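# Adjust flashlight focus so beam ring falls between printed rings

## Task

Twist the head of the big flashlight until the circle of light spots projected on the board lies in the gap between the two rings printed on it. At the end the flashlight must rest on the desk and the board must stand upright on the desk, with both motionless. The robot must have released everything and moved its hands away, and it must not be toppled or left leaning.

## Robot and tools

ROBOT. A wheeled cart with two arms (left_arm, right_arm), a pan/tilt head camera and a camera on each wrist. The cart is 0.53 m wide and spans x = -0.35 to 0.07 m in the base frame. Each arm turns about a vertical pan axis at x = -0.060, y = +0.155 (left) or -0.155 m (right). The shoulder sits 0.03 m outward from that axis at 0.89 m height. Links: upper arm 0.116, forearm 0.135, hand 0.162 m. The fixed-jaw tip reaches roughly 0.44 m from its pan axis at most and cannot go below about 0.55 m above the floor.

FRAMES. Base frame: origin on the floor halfway between the drive wheels, x forward, y left, z up. The state's left_hand and right_hand are fixed-jaw tip positions in this frame; a grasped object sits next to the tip on the swinging-jaw side. These readings can be off by a few cm. Hand axes: z out along the fingers, y from swinging jaw toward fixed jaw. The odometry frame is the base frame as it was when the scene began; base_odometry integrates wheel rotation (slip counts as motion), heading in radians, left positive, -3.142 to 3.142.

execute_actions. Arguments: actions (a list holding one action, or empty to just read state and images) and cameras (list of head_camera, left_wrist_camera, right_wrist_camera or all; omitted/null means all, [] means none). An action may contain base, joints or both; they start together. base holds exactly one key: translate_m, a relative drive in metres from where the base last measured itself, forward positive, -1.4 to 1.4; or rotate_rad, a relative turn in place in radians, counter-clockwise (left) positive, -3.2 to 3.2. There is no sideways motion. joints is a map of joint name to an absolute target angle in radians. Ranges: head_pan_rad -3.2 to 3.2 (0 ahead, positive left); head_tilt_rad -0.76 to 1.45 (0 level, positive down); per arm, shoulder_pan -1.919 to 1.919, shoulder_lift -1.745 to 1.745, elbow_flex -1.69 to 1.58, wrist_flex -1.658 to 1.658, wrist_roll -2.743 to 2.841, gripper 0 to 1.919 (names like left_arm_elbow_flex_rad). One action runs at most 15 s. Joints you leave out may keep pushing toward an earlier target. An unknown key or out-of-range number rejects the whole call with no motion.

JOINT MEANINGS. shoulder_pan 0 aims the arm sideways outward; positive rotates clockwise seen from above; straight ahead is +1.571 for left_arm and -1.571 for right_arm. With shoulder_lift, elbow_flex, wrist_flex all 0 the upper arm is near vertical (leaning 0.24 rad outward) and forearm and fingers are horizontal; positive values bend downward, and their sum is the finger angle below horizontal (1.571 = pointing down, possible only if the forearm is no more than 0.08 rad above level). wrist_roll -1.522: jaws close across the arm plane, fixed jaw on the left looking outward; 1.619: fixed jaw on the right; 0.049: jaws close within the plane. Gripper opening at the tips: 0 -> 0.003 m, 0.3 -> 0.026, 0.6 -> 0.049, 1 -> 0.076, 1.919 -> 0.106. With horizontal fingers the hand body bulges about 0.08 m upward if the fixed jaw is left, downward if right, so use fixed-jaw-left above furniture. Commanding the gripper below the contact angle squeezes; about 0.2 rad below is maximum, lower risks tripping it. A holding jaw reads off_target.

Stowed: shoulder_pan -1.75 (left) / 1.75 (right), shoulder_lift 0.05, elbow_flex 1.35, wrist_flex -1.55, wrist_roll -1.52. To stow, send the two wrist joints first, then the other three; leaving stow, do not move the wrists first.

wait: seconds, 0 to 10; nothing new is commanded and state and images come back. zoom_image: camera plus region [x0, y0, x1, y1] in pixels of that camera's latest full image (644x476, origin top-left), at most 504 by 504. finished_scene: scene, the number of the current scene; it is final and reports success.

RESULTS. pictures lists the order of returned images. base_status and joint_status per motion: done (base done means wheels turned the commanded amount); off_target (resting away from target, maybe still pushing: load, obstacle or trip); time_out (target dropped, holds position); not_followed plus a 'joint command not followed' line with a cause when a self-collision check blocked an arm's targets (the gripper still moves; blocked targets may be retried later); limit_stop_at_motor_heat. on_its_own describes motion you did not command. contact_stop never appears. After a reported stop, later calls in the same reply are skipped.

CAMERAS. head_camera: focal 612.317 px, centre (322.14, 238.506), about 1.19 m high near x = -0.04; wrist cameras are wide-angle. Calibration is only approximate.

CAUTIONS. Loaded joints sag toward gravity; bias the next target by the observed sag. A joint stuck over about 0.30 rad from target for about 2 s (your reply time included) trips to 20 % torque; reset by waiting until it settles, then commanding 0.2 rad from its reading away from the original target. To stop a blocked joint pushing, set its target to its reading. Payload about 0.4 kg at full reach, 0.7 kg within 0.28 m of the pan axis. Long holds heat shoulder_lift motors (warning from 55 °C, forced stop at 70 °C). Never let the arms or hands collide or press on each other. Pulling on things, especially in front, can tip the robot, as can turning or reversing with the cart rear by a desk edge; an in-place turn needs 0.44 m of clearance around the origin with arms stowed. Avoid dropping, slamming or shoving objects; a loose object may get a brief external nudge. The robot keeps its last command while you think.

Each tool is called after "Request:" as name([rows], argument=value, ...), one row to a line, values as JSON.

## Session

Request:
execute_actions(actions=[])

Scene clock: 0.00 s.
base_odometry: x=+0.000 y=+0.000 heading=+0.000 (m, m, rad; odometry frame)
base_status: not commanded
joint_positions: head_pan_rad=+0.033 head_tilt_rad=-0.017 left_arm_shoulder_pan_rad=-1.774 left_arm_shoulder_lift_rad=+0.003 left_arm_elbow_flex_rad=+1.410 left_arm_wrist_flex_rad=-1.610 left_arm_wrist_roll_rad=-1.534 left_arm_gripper_rad=+1.920 right_arm_shoulder_pan_rad=+1.733 right_arm_shoulder_lift_rad=+0.027 right_arm_elbow_flex_rad=+1.341 right_arm_wrist_flex_rad=-1.595 right_arm_wrist_roll_rad=-1.533 right_arm_gripper_rad=+1.920
joint_status: not commanded
left_hand: x=-0.2960 y=+0.0984 z=+0.9054 quat_wxyz=(-0.083, -0.631, -0.061, +0.769) (m; base frame)
right_hand: x=-0.3081 y=-0.1223 z=+0.9106 quat_wxyz=(-0.059, +0.620, -0.054, -0.780) (m; base frame)
pictures: head_camera, left_wrist_camera, right_wrist_camera
Images, in order (width x height): head_camera 644x476, left_wrist_camera 644x476, right_wrist_camera 644x476.

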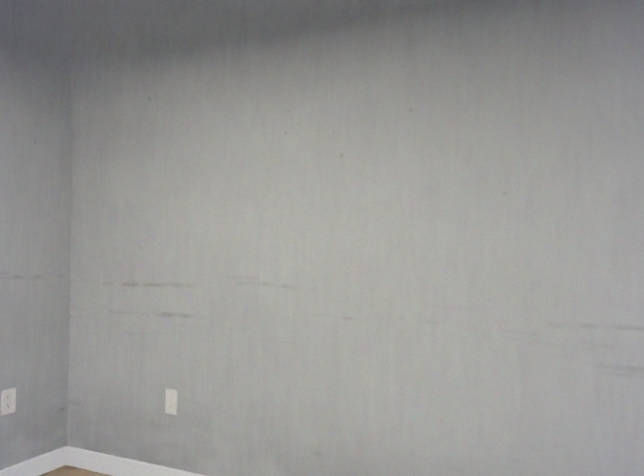

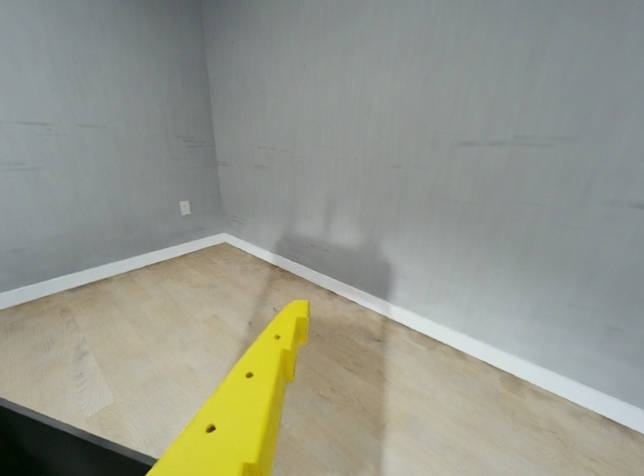

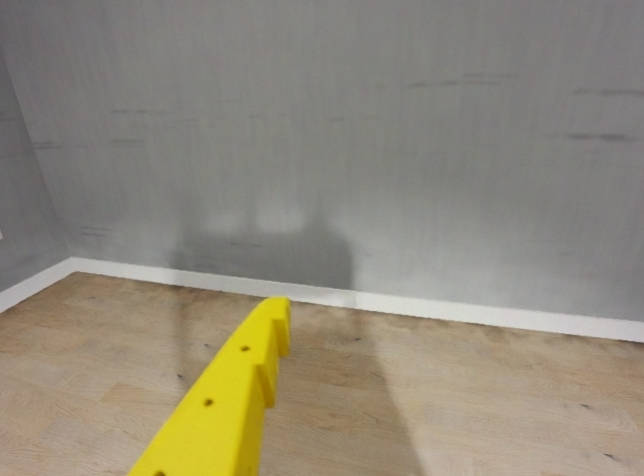

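Request:
execute_actions([
  {"joints":{"head_pan_rad":1.2,"head_tilt_rad":0.4}},
], cameras=["head_camera"])

Scene clock: 2.50 s.
base_odometry: x=+0.000 y=+0.000 heading=+0.000 (m, m, rad; odometry frame)
base_status: not commanded
joint_positions: head_pan_rad=+1.190 head_tilt_rad=+0.393 left_arm_shoulder_pan_rad=-1.774 left_arm_shoulder_lift_rad=+0.003 left_arm_elbow_flex_rad=+1.410 left_arm_wrist_flex_rad=-1.610 left_arm_wrist_roll_rad=-1.534 left_arm_gripper_rad=+1.920 right_arm_shoulder_pan_rad=+1.733 right_arm_shoulder_lift_rad=+0.027 right_arm_elbow_flex_rad=+1.341 right_arm_wrist_flex_rad=-1.595 right_arm_wrist_roll_rad=-1.533 right_arm_gripper_rad=+1.920
joint_status: all done
left_hand: x=-0.2960 y=+0.0984 z=+0.9054 quat_wxyz=(-0.083, -0.631, -0.061, +0.769) (m; base frame)
right_hand: x=-0.3081 y=-0.1223 z=+0.9106 quat_wxyz=(-0.059, +0.620, -0.054, -0.780) (m; base frame)
pictures: head_camera
camera_calibration (this result's frames):
head_camera: T_world_to_cam=[[0.938915, -0.343837, -0.0146244, 0.0592057], [-0.147299, -0.363098, -0.920034, 1.09009], [0.311032, 0.865988, -0.391566, 0.457939], [0, 0, 0, 1]] pos_world=[-0.0374534, 0.0195964, 1.1831]
Images, in order (width x height): head_camera 644x476.

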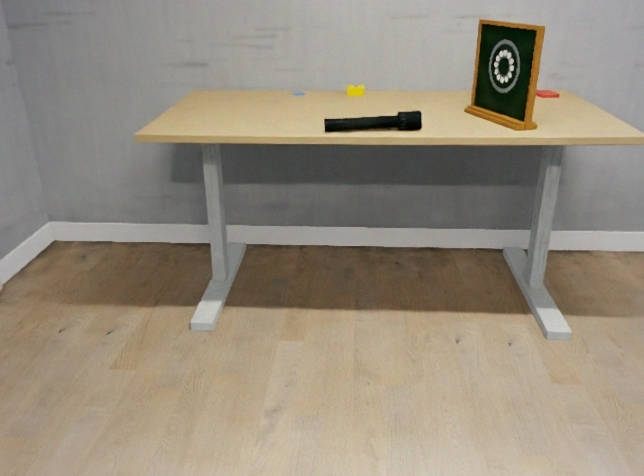

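Request:
zoom_image(camera="head_camera", region=[300, 0, 570, 160])

Region (300, 0, 570, 160) of head_camera's 644x476 image, scaled by 1.867; it fills the top 299 rows of this view, and the rest is white.

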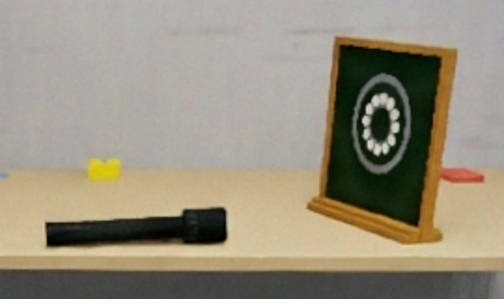

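Request:
execute_actions([
  {"base":{"rotate_rad":1.1},"joints":{"head_pan_rad":0,"head_tilt_rad":0.55}},
], cameras=[])

Request:
execute_actions([
  {"base":{"translate_m":1.25},"joints":{"left_arm_shoulder_pan_rad":1.571,"right_arm_shoulder_pan_rad":-1.571,"left_arm_shoulder_lift_rad":-0.5,"right_arm_shoulder_lift_rad":-0.5,"left_arm_elbow_flex_rad":1.0,"right_arm_elbow_flex_rad":1.0}},
])

Scene clock: 8.77 s.
base_odometry: x=-0.001 y=+0.000 heading=+1.099 (m, m, rad; odometry frame)
base_status: done
joint_positions: head_pan_rad=+0.010 head_tilt_rad=+0.544 left_arm_shoulder_pan_rad=-1.774 left_arm_shoulder_lift_rad=+0.003 left_arm_elbow_flex_rad=+1.410 left_arm_wrist_flex_rad=-1.610 left_arm_wrist_roll_rad=-1.534 left_arm_gripper_rad=+1.920 right_arm_shoulder_pan_rad=+1.733 right_arm_shoulder_lift_rad=+0.027 right_arm_elbow_flex_rad=+1.341 right_arm_wrist_flex_rad=-1.595 right_arm_wrist_roll_rad=-1.533 right_arm_gripper_rad=+1.920
joint_status: all done
left_hand: x=-0.2960 y=+0.0984 z=+0.9054 quat_wxyz=(-0.083, -0.631, -0.061, +0.769) (m; base frame)
right_hand: x=-0.3081 y=-0.1223 z=+0.9106 quat_wxyz=(-0.059, +0.620, -0.054, -0.780) (m; base frame)
pictures: none
No camera images: the call's "cameras" was empty. Leave "cameras" out to get every camera's image.

Scene clock: 15.93 s.
base_odometry: x=+0.567 y=+1.114 heading=+1.097 (m, m, rad; odometry frame)
base_status: done
joint_positions: head_pan_rad=+0.010 head_tilt_rad=+0.544 left_arm_shoulder_pan_rad=+1.561 left_arm_shoulder_lift_rad=-0.478 left_arm_elbow_flex_rad=+1.037 left_arm_wrist_flex_rad=-1.610 left_arm_wrist_roll_rad=-1.534 left_arm_gripper_rad=+1.920 right_arm_shoulder_pan_rad=-1.561 right_arm_shoulder_lift_rad=-0.473 right_arm_elbow_flex_rad=+1.033 right_arm_wrist_flex_rad=-1.595 right_arm_wrist_roll_rad=-1.533 right_arm_gripper_rad=+1.920
joint_status: all done
left_hand: x=+0.1403 y=+0.1648 z=+1.0790 quat_wxyz=(+0.966, +0.000, +0.257, +0.011) (m; base frame)
right_hand: x=+0.1432 y=-0.1493 z=+1.0777 quat_wxyz=(+0.964, +0.003, +0.265, +0.001) (m; base frame)
pictures: head_camera, left_wrist_camera, right_wrist_camera
camera_calibration (this result's frames):
head_camera: T_world_to_cam=[[0.0371642, -0.99913, -0.018927, 0.0217757], [-0.525576, -0.00343363, -0.85074, 0.992552], [0.849935, 0.0415647, -0.525246, 0.637134], [0, 0, 0, 1]] pos_world=[-0.0206702, -0.00131749, 1.17947]
left_wrist_camera: T_world_to_cam=[[0.0262307, -0.998283, 0.052366, 0.0960816], [0.472074, -0.033805, -0.880911, 0.911532], [0.881169, 0.0478275, 0.470377, -0.570281], [0, 0, 0, 1]] pos_world=[0.0696836, 0.154006, 1.06619]
right_wrist_camera: T_world_to_cam=[[0.00234847, -0.999583, -0.0287713, -0.124084], [0.392897, 0.02738, -0.919175, 0.956992], [0.91958, -0.0091455, 0.392797, -0.484435], [0, 0, 0, 1]] pos_world=[0.0697692, -0.154665, 1.06636]
Images, in order (width x height): head_camera 644x476, left_wrist_camera 644x476, right_wrist_camera 644x476.

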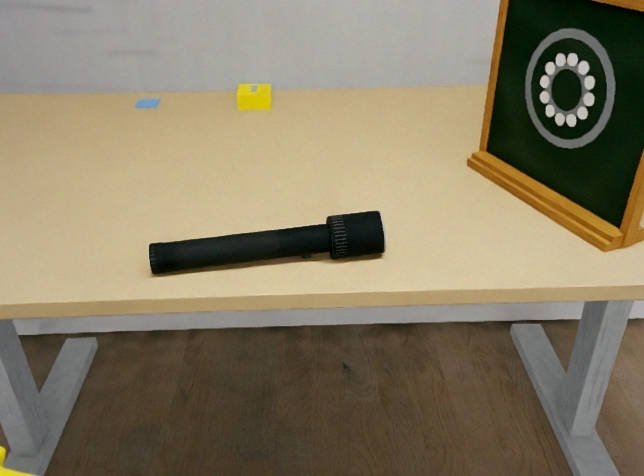

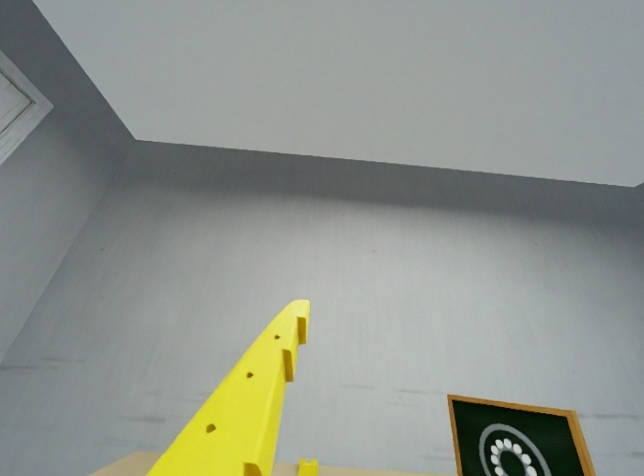

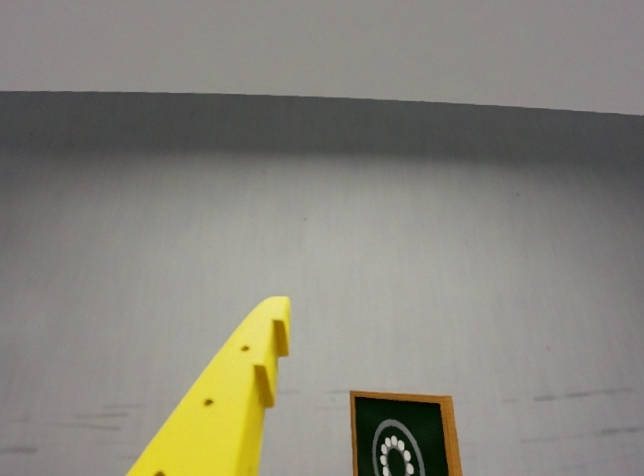

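Request:
execute_actions([
  {"base":{"rotate_rad":0.2},"joints":{"left_arm_elbow_flex_rad":0.3,"right_arm_elbow_flex_rad":0.3,"left_arm_wrist_flex_rad":1.5,"right_arm_wrist_flex_rad":1.5,"left_arm_wrist_roll_rad":0.049,"right_arm_wrist_roll_rad":0.049,"left_arm_gripper_rad":1.0,"right_arm_gripper_rad":1.2}},
], cameras=[])

Request:
execute_actions([
  {"base":{"translate_m":0.36},"joints":{"head_tilt_rad":0.95}},
])

Scene clock: 23.77 s.
base_odometry: x=+0.567 y=+1.114 heading=+1.295 (m, m, rad; odometry frame)
base_status: done
joint_positions: head_pan_rad=+0.010 head_tilt_rad=+0.544 left_arm_shoulder_pan_rad=+1.562 left_arm_shoulder_lift_rad=-0.478 left_arm_elbow_flex_rad=+0.341 left_arm_wrist_flex_rad=+1.492 left_arm_wrist_roll_rad=+0.040 left_arm_gripper_rad=+1.011 right_arm_shoulder_pan_rad=-1.561 right_arm_shoulder_lift_rad=-0.473 right_arm_elbow_flex_rad=+0.336 right_arm_wrist_flex_rad=+1.491 right_arm_wrist_roll_rad=+0.042 right_arm_gripper_rad=+1.206
joint_status: all done
left_hand: x=+0.1032 y=+0.1561 z=+0.8720 quat_wxyz=(+0.077, -0.703, +0.703, -0.076) (m; base frame)
right_hand: x=+0.1037 y=-0.1570 z=+0.8720 quat_wxyz=(+0.076, -0.697, +0.709, -0.076) (m; base frame)
pictures: none
No camera images: the call's "cameras" was empty. Leave "cameras" out to get every camera's image.

Scene clock: 26.50 s.
base_odometry: x=+0.665 y=+1.461 heading=+1.297 (m, m, rad; odometry frame)
base_status: done
joint_positions: head_pan_rad=+0.010 head_tilt_rad=+0.945 left_arm_shoulder_pan_rad=+1.562 left_arm_shoulder_lift_rad=-0.478 left_arm_elbow_flex_rad=+0.341 left_arm_wrist_flex_rad=+1.492 left_arm_wrist_roll_rad=+0.040 left_arm_gripper_rad=+1.011 right_arm_shoulder_pan_rad=-1.561 right_arm_shoulder_lift_rad=-0.473 right_arm_elbow_flex_rad=+0.336 right_arm_wrist_flex_rad=+1.491 right_arm_wrist_roll_rad=+0.042 right_arm_gripper_rad=+1.206
joint_status: all done
left_hand: x=+0.1032 y=+0.1561 z=+0.8720 quat_wxyz=(+0.077, -0.703, +0.703, -0.076) (m; base frame)
right_hand: x=+0.1037 y=-0.1570 z=+0.8720 quat_wxyz=(+0.076, -0.697, +0.709, -0.076) (m; base frame)
pictures: head_camera, left_wrist_camera, right_wrist_camera
camera_calibration (this result's frames):
head_camera: T_world_to_cam=[[0.0276002, -0.999225, -0.028047, 0.0318232], [-0.815892, -0.00630774, -0.57817, 0.665179], [0.577545, 0.0388409, -0.815434, 0.958338], [0, 0, 0, 1]] pos_world=[-0.0116478, -0.00122837, 1.16694]
left_wrist_camera: T_world_to_cam=[[0.986382, 0.023702, 0.162756, -0.255612], [-0.0666099, -0.847209, 0.527068, -0.298841], [0.150381, -0.530731, -0.834092, 0.863404], [0, 0, 0, 1]] pos_world=[0.102386, 0.211113, 0.91927]
right_wrist_camera: T_world_to_cam=[[0.972137, -0.0302325, 0.232455, -0.313802], [-0.161465, -0.805252, 0.570524, -0.588542], [0.169937, -0.592161, -0.787697, 0.648218], [0, 0, 0, 1]] pos_world=[0.0998742, -0.0995627, 0.919321]
Images, in order (width x height): head_camera 644x476, left_wrist_camera 644x476, right_wrist_camera 644x476.

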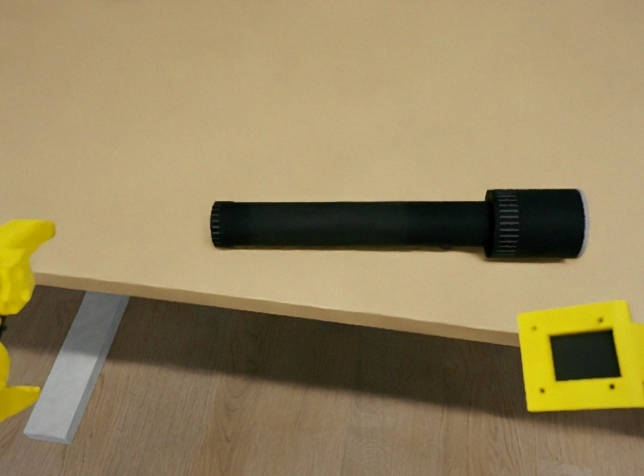

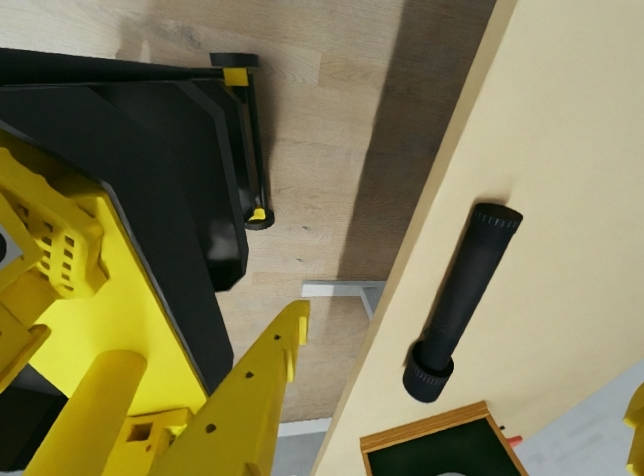

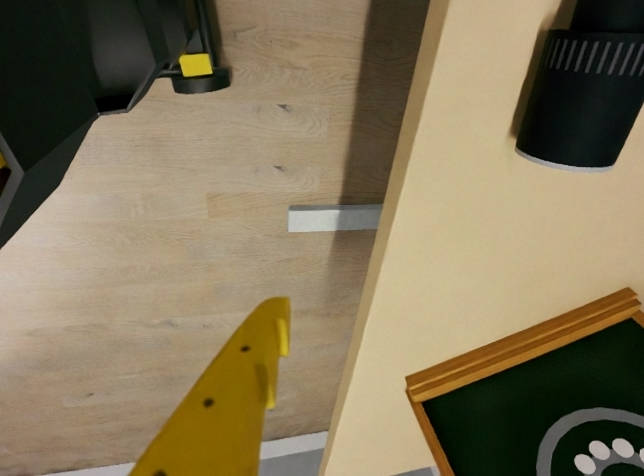

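Request:
execute_actions([
  {"base":{"translate_m":0.09},"joints":{"head_tilt_rad":1.05,"left_arm_shoulder_pan_rad":1.9,"left_arm_shoulder_lift_rad":0.6,"left_arm_elbow_flex_rad":-0.64,"left_arm_wrist_flex_rad":1.55,"left_arm_wrist_roll_rad":0.38,"right_arm_shoulder_lift_rad":0.33,"right_arm_elbow_flex_rad":-0.3,"right_arm_wrist_flex_rad":1.49}},
])

Scene clock: 36.00 s.
base_odometry: x=+0.689 y=+1.548 heading=+1.297 (m, m, rad; odometry frame)
base_status: done
joint_positions: head_pan_rad=+0.010 head_tilt_rad=+1.045 left_arm_shoulder_pan_rad=+1.886 left_arm_shoulder_lift_rad=+0.617 left_arm_elbow_flex_rad=-0.603 left_arm_wrist_flex_rad=+1.541 left_arm_wrist_roll_rad=+0.370 left_arm_gripper_rad=+1.011 right_arm_shoulder_pan_rad=-1.561 right_arm_shoulder_lift_rad=+0.339 right_arm_elbow_flex_rad=-0.265 right_arm_wrist_flex_rad=+1.491 right_arm_wrist_roll_rad=+0.042 right_arm_gripper_rad=+1.206
joint_status: all done
joint sent to its limit — the command would take left_arm_shoulder_pan_rad past its upper limit, so that joint was sent only as far as its limit.
left_hand: x=+0.1753 y=+0.0753 z=+0.8123 quat_wxyz=(+0.004, -0.709, +0.705, -0.007) (m; base frame)
right_hand: x=+0.1622 y=-0.1576 z=+0.8255 quat_wxyz=(+0.002, -0.701, +0.713, -0.002) (m; base frame)
pictures: head_camera, left_wrist_camera, right_wrist_camera
camera_calibration (this result's frames):
head_camera: T_world_to_cam=[[0.024709, -0.999254, -0.0296726, 0.0335585], [-0.869589, -0.00684151, -0.493729, 0.565463], [0.493157, 0.0380025, -0.86911, 1.01615], [0, 0, 0, 1]] pos_world=[-0.0102316, -0.00121429, 1.16333]
left_wrist_camera: T_world_to_cam=[[0.998822, 0.0297028, -0.0383758, -0.154419], [0.0456539, -0.843252, 0.535576, -0.3579], [-0.0164524, -0.536697, -0.843615, 0.797288], [0, 0, 0, 1]] pos_world=[0.183694, 0.130688, 0.85836]
right_wrist_camera: T_world_to_cam=[[0.999235, -0.0305007, 0.0244889, -0.192612], [-0.0390759, -0.806464, 0.589991, -0.58918], [0.00175428, -0.590496, -0.807038, 0.64486], [0, 0, 0, 1]] pos_world=[0.168311, -0.10024, 0.872754]
Images, in order (width x height): head_camera 644x476, left_wrist_camera 644x476, right_wrist_camera 644x476.

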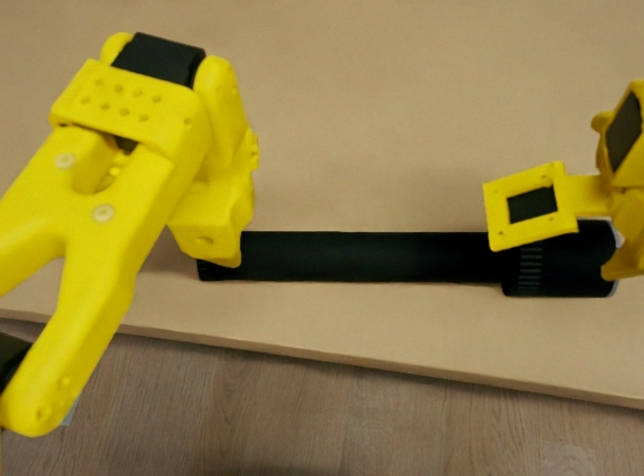

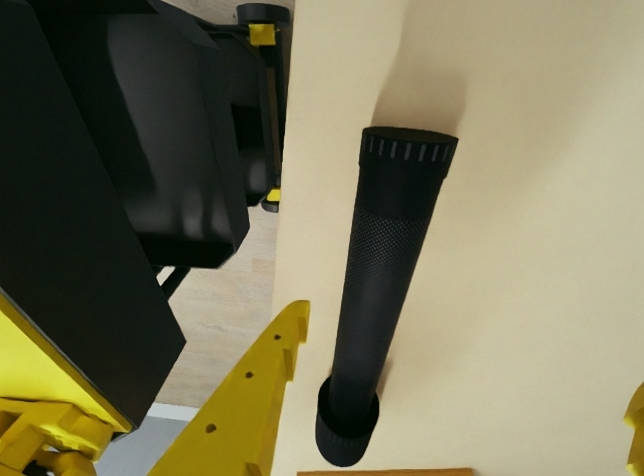

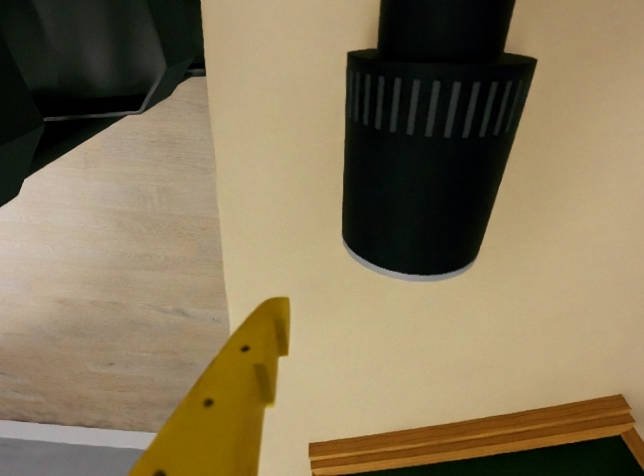

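Request:
execute_actions([
  {"joints":{"left_arm_shoulder_pan_rad":1.885,"left_arm_shoulder_lift_rad":0.83,"left_arm_elbow_flex_rad":-0.68,"left_arm_wrist_flex_rad":1.37,"right_arm_shoulder_lift_rad":0.52,"right_arm_elbow_flex_rad":-0.165,"right_arm_wrist_flex_rad":1.18,"right_arm_shoulder_pan_rad":-1.6}},
])

Scene clock: 39.27 s.
base_odometry: x=+0.689 y=+1.548 heading=+1.297 (m, m, rad; odometry frame)
base_status: not commanded
joint_positions: head_pan_rad=+0.010 head_tilt_rad=+1.045 left_arm_shoulder_pan_rad=+1.886 left_arm_shoulder_lift_rad=+0.850 left_arm_elbow_flex_rad=-0.642 left_arm_wrist_flex_rad=+1.381 left_arm_wrist_roll_rad=+0.370 left_arm_gripper_rad=+1.011 right_arm_shoulder_pan_rad=-1.589 right_arm_shoulder_lift_rad=+0.531 right_arm_elbow_flex_rad=-0.162 right_arm_wrist_flex_rad=+1.192 right_arm_wrist_roll_rad=+0.042 right_arm_gripper_rad=+1.206
joint_status: all done
left_hand: x=+0.1828 y=+0.0729 z=+0.7642 quat_wxyz=(-0.004, -0.709, +0.705, +0.008) (m; base frame)
right_hand: x=+0.1730 y=-0.1512 z=+0.7726 quat_wxyz=(+0.004, -0.711, +0.703, -0.004) (m; base frame)
pictures: head_camera, left_wrist_camera, right_wrist_camera
camera_calibration (this result's frames):
head_camera: T_world_to_cam=[[0.0247086, -0.999254, -0.0296726, 0.0335584], [-0.869589, -0.00684124, -0.493729, 0.565463], [0.493157, 0.0380024, -0.86911, 1.01615], [0, 0, 0, 1]] pos_world=[-0.0102316, -0.0012143, 1.16333]
left_wrist_camera: T_world_to_cam=[[0.997082, 0.0302699, -0.0700868, -0.139087], [0.0626708, -0.848797, 0.524991, -0.329133], [-0.043598, -0.527852, -0.848217, 0.763371], [0, 0, 0, 1]] pos_world=[0.19259, 0.12779, 0.810548]
right_wrist_camera: T_world_to_cam=[[0.999573, -0.00290428, 0.0290882, -0.201372], [-0.0195104, -0.807283, 0.589842, -0.555822], [0.0217694, -0.590157, -0.806995, 0.602417], [0, 0, 0, 1]] pos_world=[0.177327, -0.0937696, 0.819852]
Images, in order (width x height): head_camera 644x476, left_wrist_camera 644x476, right_wrist_camera 644x476.

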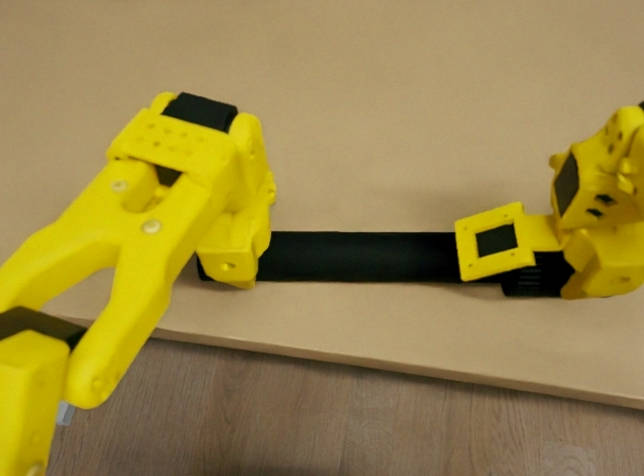

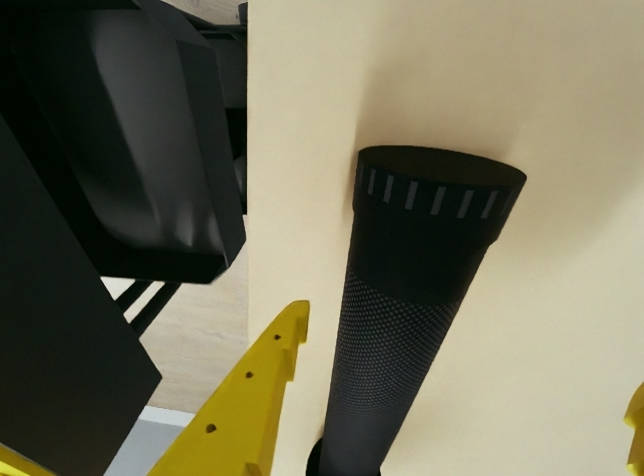

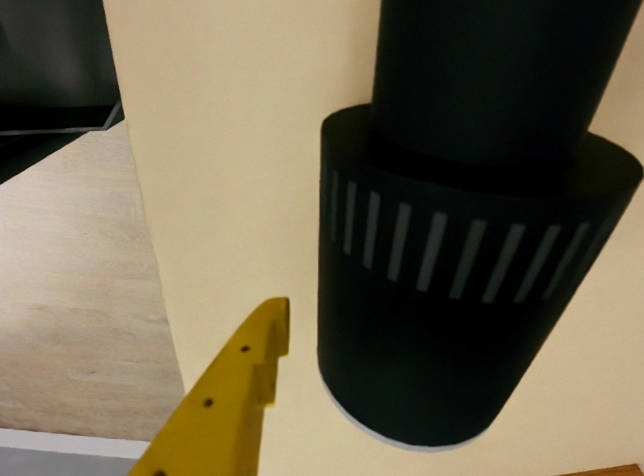

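Request:
execute_actions([
  {"joints":{"left_arm_shoulder_lift_rad":0.94,"left_arm_elbow_flex_rad":-0.74,"left_arm_wrist_flex_rad":1.285,"right_arm_shoulder_lift_rad":0.65,"right_arm_elbow_flex_rad":-0.25,"right_arm_wrist_flex_rad":1.115,"head_pan_rad":-0.9,"head_tilt_rad":0.6}},
])

Request:
execute_actions([
  {"joints":{"left_arm_gripper_rad":0.35,"right_arm_gripper_rad":0.62}},
])

Scene clock: 44.17 s.
base_odometry: x=+0.689 y=+1.548 heading=+1.297 (m, m, rad; odometry frame)
base_status: not commanded
joint_positions: head_pan_rad=-0.890 head_tilt_rad=+0.614 left_arm_shoulder_pan_rad=+1.886 left_arm_shoulder_lift_rad=+0.962 left_arm_elbow_flex_rad=-0.701 left_arm_wrist_flex_rad=+1.297 left_arm_wrist_roll_rad=+0.370 left_arm_gripper_rad=+1.011 right_arm_shoulder_pan_rad=-1.589 right_arm_shoulder_lift_rad=+0.662 right_arm_elbow_flex_rad=-0.219 right_arm_wrist_flex_rad=+1.127 right_arm_wrist_roll_rad=+0.042 right_arm_gripper_rad=+1.206
joint_status: all done
left_hand: x=+0.1911 y=+0.0701 z=+0.7450 quat_wxyz=(+0.003, -0.709, +0.705, -0.006) (m; base frame)
right_hand: x=+0.1778 y=-0.1511 z=+0.7518 quat_wxyz=(+0.000, -0.711, +0.703, +0.000) (m; base frame)
pictures: head_camera, left_wrist_camera, right_wrist_camera
camera_calibration (this result's frames):
head_camera: T_world_to_cam=[[-0.760391, -0.649133, -0.0207842, -0.0135718], [-0.366053, 0.454787, -0.811895, 0.955339], [0.536481, -0.609749, -0.583433, 0.689375], [0, 0, 0, 1]] pos_world=[-0.0304516, -0.0229403, 1.17756]
left_wrist_camera: T_world_to_cam=[[0.998706, 0.0297406, -0.041261, -0.170461], [0.0472148, -0.843761, 0.534638, -0.326485], [-0.0189139, -0.535895, -0.844073, 0.738769], [0, 0, 0, 1]] pos_world=[0.199628, 0.125496, 0.791093]
right_wrist_camera: T_world_to_cam=[[0.999827, -0.00289977, 0.0183557, -0.197575], [-0.0131759, -0.807171, 0.590171, -0.544757], [0.0131049, -0.59031, -0.80707, 0.587166], [0, 0, 0, 1]] pos_world=[0.182668, -0.093675, 0.79901]
Images, in order (width x height): head_camera 644x476, left_wrist_camera 644x476, right_wrist_camera 644x476.

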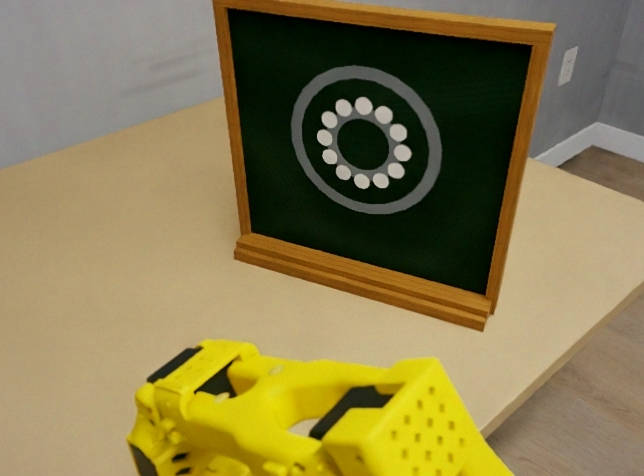

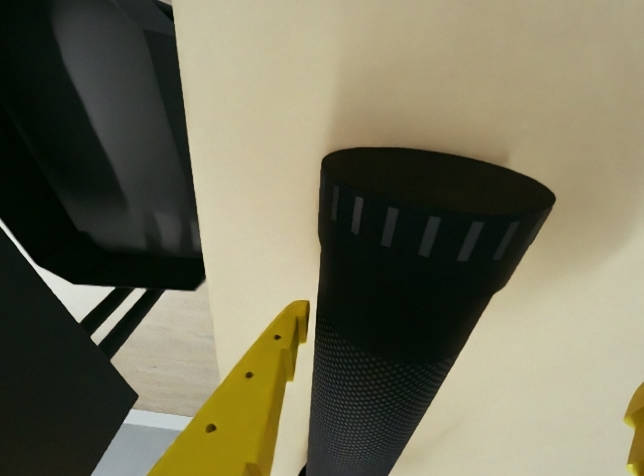

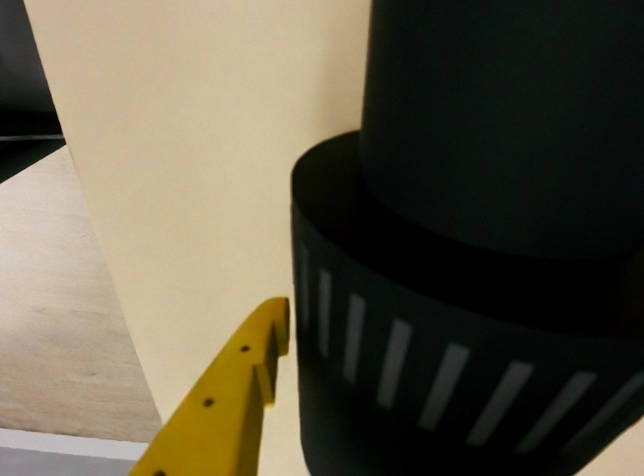

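Scene clock: 45.03 s.
base_odometry: x=+0.689 y=+1.548 heading=+1.297 (m, m, rad; odometry frame)
base_status: not commanded
joint_positions: head_pan_rad=-0.890 head_tilt_rad=+0.614 left_arm_shoulder_pan_rad=+1.886 left_arm_shoulder_lift_rad=+0.962 left_arm_elbow_flex_rad=-0.704 left_arm_wrist_flex_rad=+1.295 left_arm_wrist_roll_rad=+0.370 left_arm_gripper_rad=+0.472 right_arm_shoulder_pan_rad=-1.589 right_arm_shoulder_lift_rad=+0.662 right_arm_elbow_flex_rad=-0.224 right_arm_wrist_flex_rad=+1.126 right_arm_wrist_roll_rad=+0.044 right_arm_gripper_rad=+0.741
joint_status: left_arm_gripper_rad off_target (ended at +0.472, target +0.350); right_arm_gripper_rad off_target (ended at +0.741, target +0.620)
left_hand: x=+0.1919 y=+0.0699 z=+0.7454 quat_wxyz=(+0.004, -0.709, +0.705, -0.008) (m; base frame)
right_hand: x=+0.1791 y=-0.1511 z=+0.7523 quat_wxyz=(+0.002, -0.712, +0.703, -0.002) (m; base frame)
pictures: head_camera, left_wrist_camera, right_wrist_camera
camera_calibration (this result's frames):
head_camera: T_world_to_cam=[[-0.760412, -0.649109, -0.0207831, -0.013574], [-0.366017, 0.454774, -0.811918, 0.955367], [0.536475, -0.609785, -0.583401, 0.689337], [0, 0, 0, 1]] pos_world=[-0.030453, -0.02294, 1.17756]
left_wrist_camera: T_world_to_cam=[[0.998877, 0.0296849, -0.0369331, -0.174481], [0.0448724, -0.842998, 0.536042, -0.327594], [-0.0152221, -0.537097, -0.843383, 0.737829], [0, 0, 0, 1]] pos_world=[0.200216, 0.125305, 0.791432]
right_wrist_camera: T_world_to_cam=[[0.999699, -0.00136838, 0.0244891, -0.203173], [-0.0155579, -0.807255, 0.589998, -0.5445], [0.0189616, -0.590202, -0.807033, 0.58652], [0, 0, 0, 1]] pos_world=[0.183519, -0.0936632, 0.799571]
Images, in order (width x height): head_camera 644x476, left_wrist_camera 644x476, right_wrist_camera 644x476.

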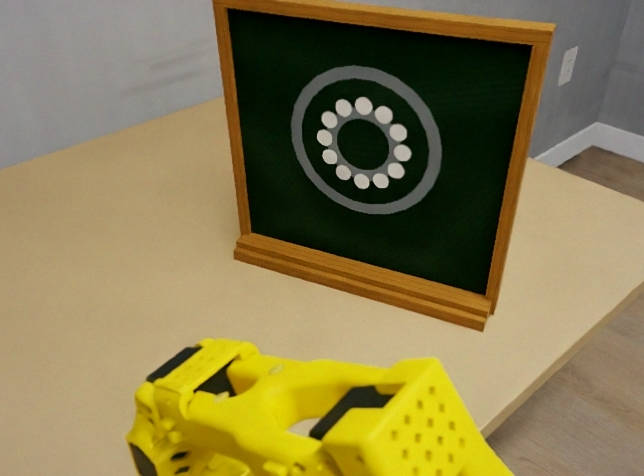

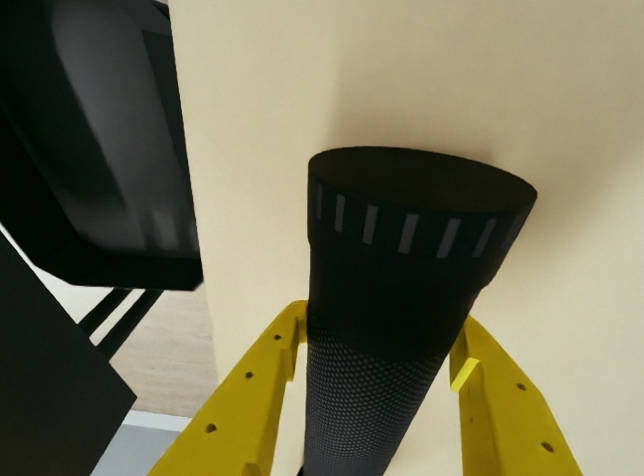

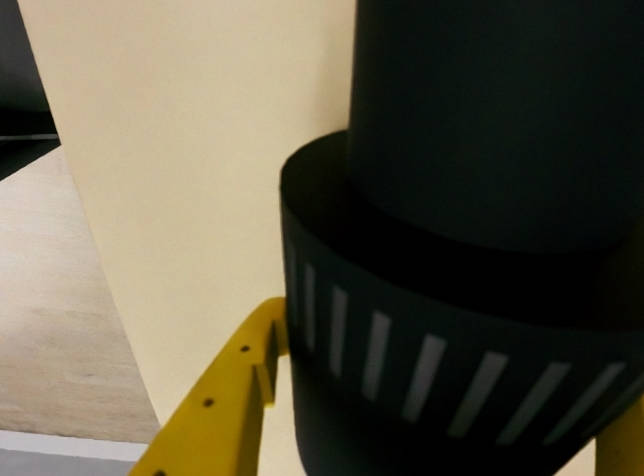

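Request:
execute_actions([
  {"joints":{"left_arm_gripper_rad":0.28,"right_arm_gripper_rad":0.55,"right_arm_shoulder_lift_rad":0.28,"right_arm_elbow_flex_rad":0.47,"right_arm_wrist_flex_rad":0.35}},
])

Scene clock: 48.67 s.
base_odometry: x=+0.689 y=+1.548 heading=+1.297 (m, m, rad; odometry frame)
base_status: not commanded
joint_positions: head_pan_rad=-0.890 head_tilt_rad=+0.614 left_arm_shoulder_pan_rad=+1.886 left_arm_shoulder_lift_rad=+0.963 left_arm_elbow_flex_rad=-0.704 left_arm_wrist_flex_rad=+1.295 left_arm_wrist_roll_rad=+0.370 left_arm_gripper_rad=+0.471 right_arm_shoulder_pan_rad=-1.589 right_arm_shoulder_lift_rad=+0.345 right_arm_elbow_flex_rad=+0.478 right_arm_wrist_flex_rad=+0.380 right_arm_wrist_roll_rad=+0.045 right_arm_gripper_rad=+0.739
joint_status: left_arm_gripper_rad off_target (ended at +0.471, target +0.280); right_arm_wrist_flex_rad off_target (ended at +0.382, target +0.350); right_arm_gripper_rad off_target (ended at +0.739, target +0.550); the others done
left_hand: x=+0.1917 y=+0.0699 z=+0.7450 quat_wxyz=(+0.004, -0.709, +0.705, -0.007) (m; base frame)
right_hand: x=+0.1808 y=-0.1511 z=+0.7425 quat_wxyz=(+0.131, -0.700, +0.690, -0.128) (m; base frame)
pictures: head_camera, left_wrist_camera, right_wrist_camera
camera_calibration (this result's frames):
head_camera: T_world_to_cam=[[-0.760416, -0.649103, -0.020783, -0.0135744], [-0.366011, 0.454774, -0.811922, 0.955371], [0.536472, -0.609792, -0.583397, 0.689332], [0, 0, 0, 1]] pos_world=[-0.0304533, -0.02294, 1.17756]
left_wrist_camera: T_world_to_cam=[[0.998822, 0.0297028, -0.0383758, -0.173195], [0.0456539, -0.843252, 0.535576, -0.327115], [-0.0164524, -0.536697, -0.843615, 0.73794], [0, 0, 0, 1]] pos_world=[0.200066, 0.125354, 0.791085]
right_wrist_camera: T_world_to_cam=[[0.926251, -0.00113587, 0.376905, -0.452996], [-0.221391, -0.810941, 0.541629, -0.466107], [0.305032, -0.585127, -0.751386, 0.486319], [0, 0, 0, 1]] pos_world=[0.168054, -0.0939405, 0.788607]
Images, in order (width x height): head_camera 644x476, left_wrist_camera 644x476, right_wrist_camera 644x476.

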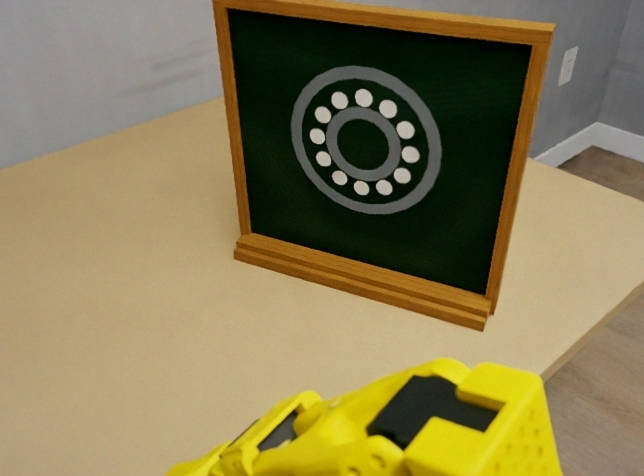

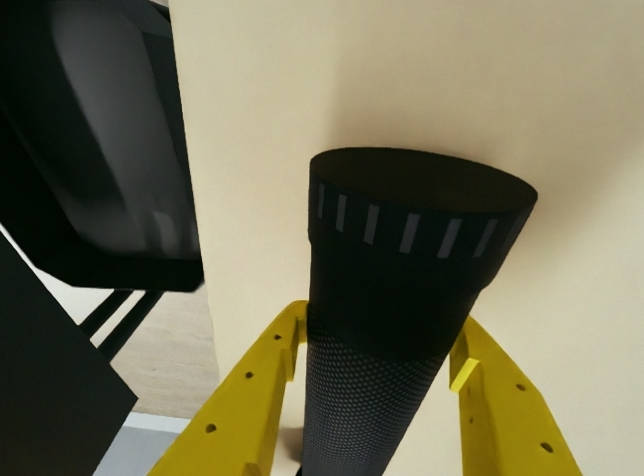

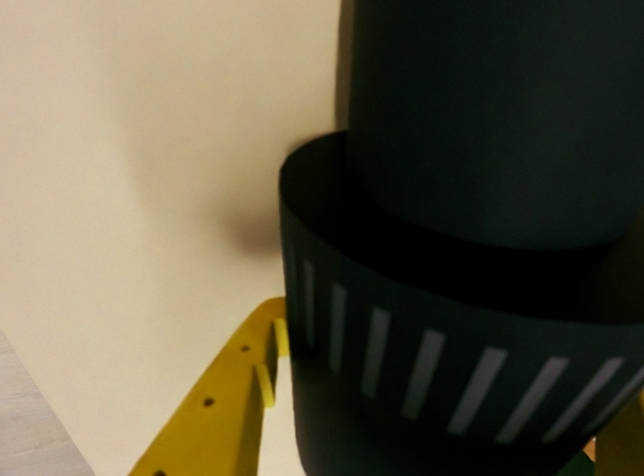

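Request:
execute_actions([
  {"joints":{"right_arm_shoulder_lift_rad":0.25,"right_arm_elbow_flex_rad":0.68,"right_arm_wrist_flex_rad":-0.03}},
])

Request:
zoom_image(camera="head_camera", region=[280, 55, 455, 225])

Scene clock: 51.47 s.
base_odometry: x=+0.689 y=+1.548 heading=+1.297 (m, m, rad; odometry frame)
base_status: not commanded
joint_positions: head_pan_rad=-0.890 head_tilt_rad=+0.614 left_arm_shoulder_pan_rad=+1.887 left_arm_shoulder_lift_rad=+0.963 left_arm_elbow_flex_rad=-0.704 left_arm_wrist_flex_rad=+1.295 left_arm_wrist_roll_rad=+0.370 left_arm_gripper_rad=+0.471 right_arm_shoulder_pan_rad=-1.590 right_arm_shoulder_lift_rad=+0.308 right_arm_elbow_flex_rad=+0.701 right_arm_wrist_flex_rad=+0.020 right_arm_wrist_roll_rad=+0.047 right_arm_gripper_rad=+0.739
joint_status: right_arm_wrist_flex_rad off_target (ended at +0.019, target -0.030); the others done
left_hand: x=+0.1916 y=+0.0696 z=+0.7450 quat_wxyz=(+0.004, -0.709, +0.705, -0.007) (m; base frame)
right_hand: x=+0.1833 y=-0.1507 z=+0.7397 quat_wxyz=(+0.191, -0.687, +0.675, -0.187) (m; base frame)
pictures: head_camera, left_wrist_camera, right_wrist_camera
camera_calibration (this result's frames):
head_camera: T_world_to_cam=[[-0.760417, -0.649103, -0.020783, -0.0135744], [-0.366011, 0.454774, -0.811922, 0.955371], [0.536472, -0.609792, -0.583397, 0.689332], [0, 0, 0, 1]] pos_world=[-0.0304533, -0.02294, 1.17756]
left_wrist_camera: T_world_to_cam=[[0.998866, 0.0281706, -0.0383758, -0.172955], [0.0443603, -0.843321, 0.535576, -0.327182], [-0.0172756, -0.536671, -0.843615, 0.737887], [0, 0, 0, 1]] pos_world=[0.20002, 0.124955, 0.791085]
right_wrist_camera: T_world_to_cam=[[0.847375, 0.00030036, 0.530995, -0.553602], [-0.308953, -0.813026, 0.493494, -0.412329], [0.431861, -0.582227, -0.688845, 0.414567], [0, 0, 0, 1]] pos_world=[0.162683, -0.0936958, 0.783014]
Images, in order (width x height): head_camera 644x476, left_wrist_camera 644x476, right_wrist_camera 644x476.

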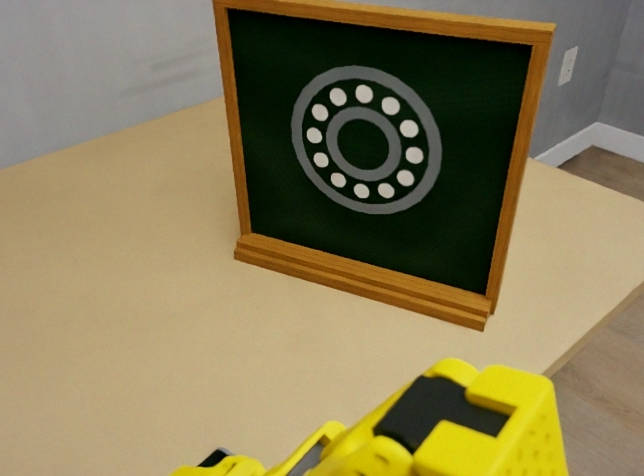

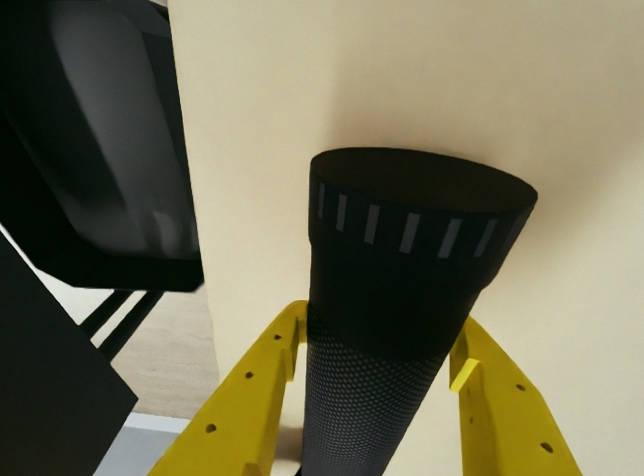

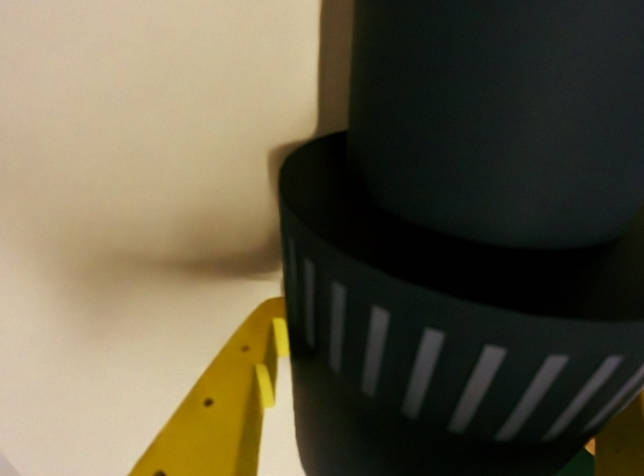

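Region (280, 55, 455, 225) of head_camera's 644x476 image, scaled by 2.880; it fills the top 490 rows of this view, and the rest is white.

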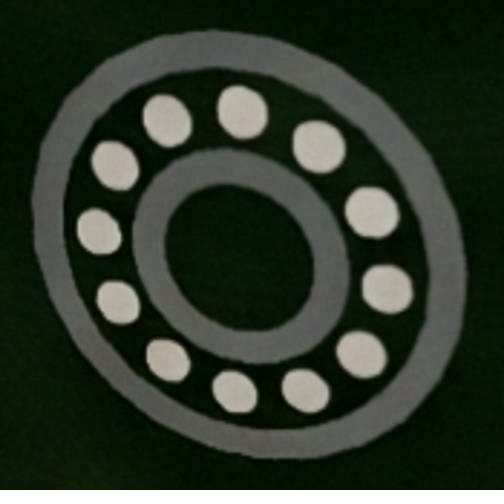

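Request:
execute_actions([
  {"joints":{"right_arm_gripper_rad":1.4,"right_arm_shoulder_lift_rad":0.29,"right_arm_elbow_flex_rad":0.70,"right_arm_wrist_flex_rad":0.03}},
], cameras=[])

Request:
execute_actions([
  {"joints":{"left_arm_gripper_rad":1.1,"right_arm_shoulder_lift_rad":0.07,"right_arm_elbow_flex_rad":0.88,"right_arm_wrist_flex_rad":0.07}},
], cameras=["right_wrist_camera"])

Request:
execute_actions([
  {"joints":{"left_arm_shoulder_lift_rad":0.5,"left_arm_elbow_flex_rad":-0.62,"left_arm_wrist_flex_rad":1.62,"right_arm_shoulder_lift_rad":-0.5,"right_arm_elbow_flex_rad":0.9,"right_arm_wrist_flex_rad":0.6}},
])

Scene clock: 54.97 s.
base_odometry: x=+0.689 y=+1.548 heading=+1.297 (m, m, rad; odometry frame)
base_status: not commanded
joint_positions: head_pan_rad=-0.890 head_tilt_rad=+0.614 left_arm_shoulder_pan_rad=+1.887 left_arm_shoulder_lift_rad=+0.963 left_arm_elbow_flex_rad=-0.705 left_arm_wrist_flex_rad=+1.295 left_arm_wrist_roll_rad=+0.370 left_arm_gripper_rad=+0.471 right_arm_shoulder_pan_rad=-1.590 right_arm_shoulder_lift_rad=+0.311 right_arm_elbow_flex_rad=+0.705 right_arm_wrist_flex_rad=+0.021 right_arm_wrist_roll_rad=+0.047 right_arm_gripper_rad=+1.392
joint_status: all done
left_hand: x=+0.1919 y=+0.0695 z=+0.7452 quat_wxyz=(+0.004, -0.709, +0.705, -0.008) (m; base frame)
right_hand: x=+0.1819 y=-0.1507 z=+0.7385 quat_wxyz=(+0.188, -0.688, +0.676, -0.184) (m; base frame)
pictures: none
No camera images: the call's "cameras" was empty. Leave "cameras" out to get every camera's image.

Scene clock: 55.90 s.
base_odometry: x=+0.689 y=+1.548 heading=+1.297 (m, m, rad; odometry frame)
base_status: not commanded
joint_positions: head_pan_rad=-0.890 head_tilt_rad=+0.614 left_arm_shoulder_pan_rad=+1.887 left_arm_shoulder_lift_rad=+0.963 left_arm_elbow_flex_rad=-0.705 left_arm_wrist_flex_rad=+1.295 left_arm_wrist_roll_rad=+0.370 left_arm_gripper_rad=+1.087 right_arm_shoulder_pan_rad=-1.590 right_arm_shoulder_lift_rad=+0.110 right_arm_elbow_flex_rad=+0.881 right_arm_wrist_flex_rad=+0.063 right_arm_wrist_roll_rad=+0.047 right_arm_gripper_rad=+1.393
joint_status: all done
left_hand: x=+0.1919 y=+0.0695 z=+0.7452 quat_wxyz=(+0.004, -0.709, +0.705, -0.008) (m; base frame)
right_hand: x=+0.1613 y=-0.1511 z=+0.7493 quat_wxyz=(+0.183, -0.690, +0.678, -0.179) (m; base frame)
pictures: right_wrist_camera
camera_calibration (this result's frames):
right_wrist_camera: T_world_to_cam=[[0.860149, 0.000546258, 0.510043, -0.526343], [-0.296746, -0.812791, 0.50131, -0.432032], [0.414832, -0.582555, -0.698959, 0.440756], [0, 0, 0, 1]] pos_world=[0.14169, -0.0941, 0.79311]
Images, in order (width x height): right_wrist_camera 644x476.

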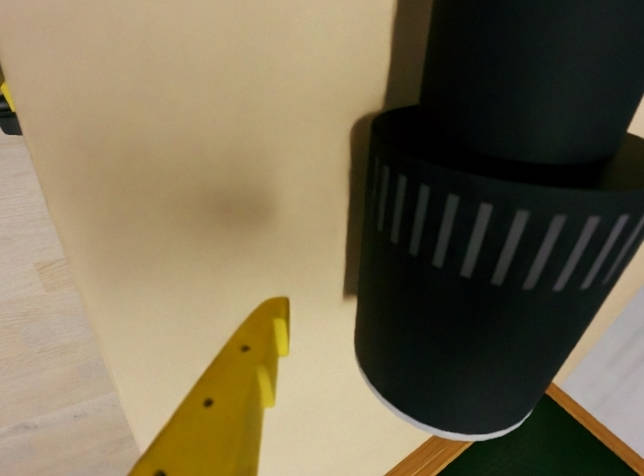

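Scene clock: 57.07 s.
base_odometry: x=+0.689 y=+1.548 heading=+1.297 (m, m, rad; odometry frame)
base_status: not commanded
joint_positions: head_pan_rad=-0.890 head_tilt_rad=+0.614 left_arm_shoulder_pan_rad=+1.887 left_arm_shoulder_lift_rad=+0.548 left_arm_elbow_flex_rad=-0.619 left_arm_wrist_flex_rad=+1.608 left_arm_wrist_roll_rad=+0.370 left_arm_gripper_rad=+1.088 right_arm_shoulder_pan_rad=-1.590 right_arm_shoulder_lift_rad=-0.470 right_arm_elbow_flex_rad=+0.902 right_arm_wrist_flex_rad=+0.592 right_arm_wrist_roll_rad=+0.047 right_arm_gripper_rad=+1.393
joint_status: all done
left_hand: x=+0.1721 y=+0.0759 z=+0.8297 quat_wxyz=(+0.008, -0.709, +0.705, -0.015) (m; base frame)
right_hand: x=+0.1456 y=-0.1514 z=+0.8139 quat_wxyz=(+0.193, -0.687, +0.675, -0.189) (m; base frame)
pictures: head_camera, left_wrist_camera, right_wrist_camera
camera_calibration (this result's frames):
head_camera: T_world_to_cam=[[-0.760428, -0.64909, -0.0207826, -0.0135754], [-0.365995, 0.45477, -0.811931, 0.955383], [0.536468, -0.609809, -0.583383, 0.689316], [0, 0, 0, 1]] pos_world=[-0.0304539, -0.02294, 1.17756]
left_wrist_camera: T_world_to_cam=[[0.999386, 0.0280003, -0.0210582, -0.164901], [0.0349428, -0.840237, 0.541093, -0.369482], [-0.00254308, -0.541496, -0.840699, 0.807807], [0, 0, 0, 1]] pos_world=[0.179765, 0.131589, 0.875574]
right_wrist_camera: T_world_to_cam=[[0.844923, 0.000253155, 0.534888, -0.563888], [-0.31122, -0.81307, 0.491996, -0.459641], [0.435026, -0.582166, -0.686903, 0.479507], [0, 0, 0, 1]] pos_world=[0.124795, -0.0944252, 0.857133]
Images, in order (width x height): head_camera 644x476, left_wrist_camera 644x476, right_wrist_camera 644x476.

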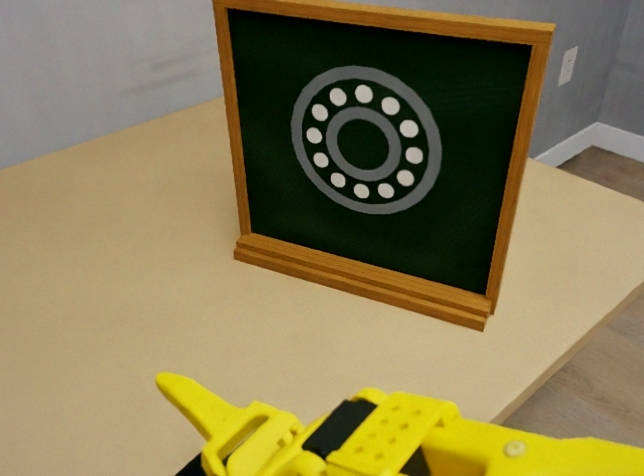

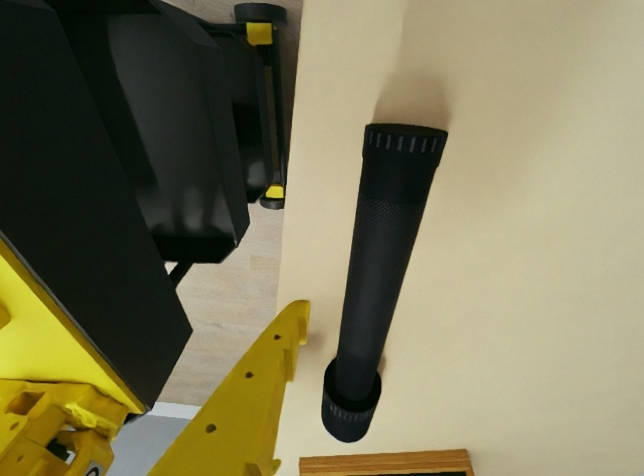

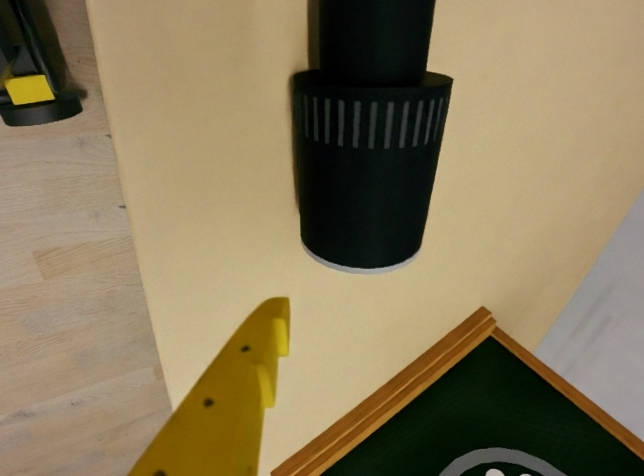

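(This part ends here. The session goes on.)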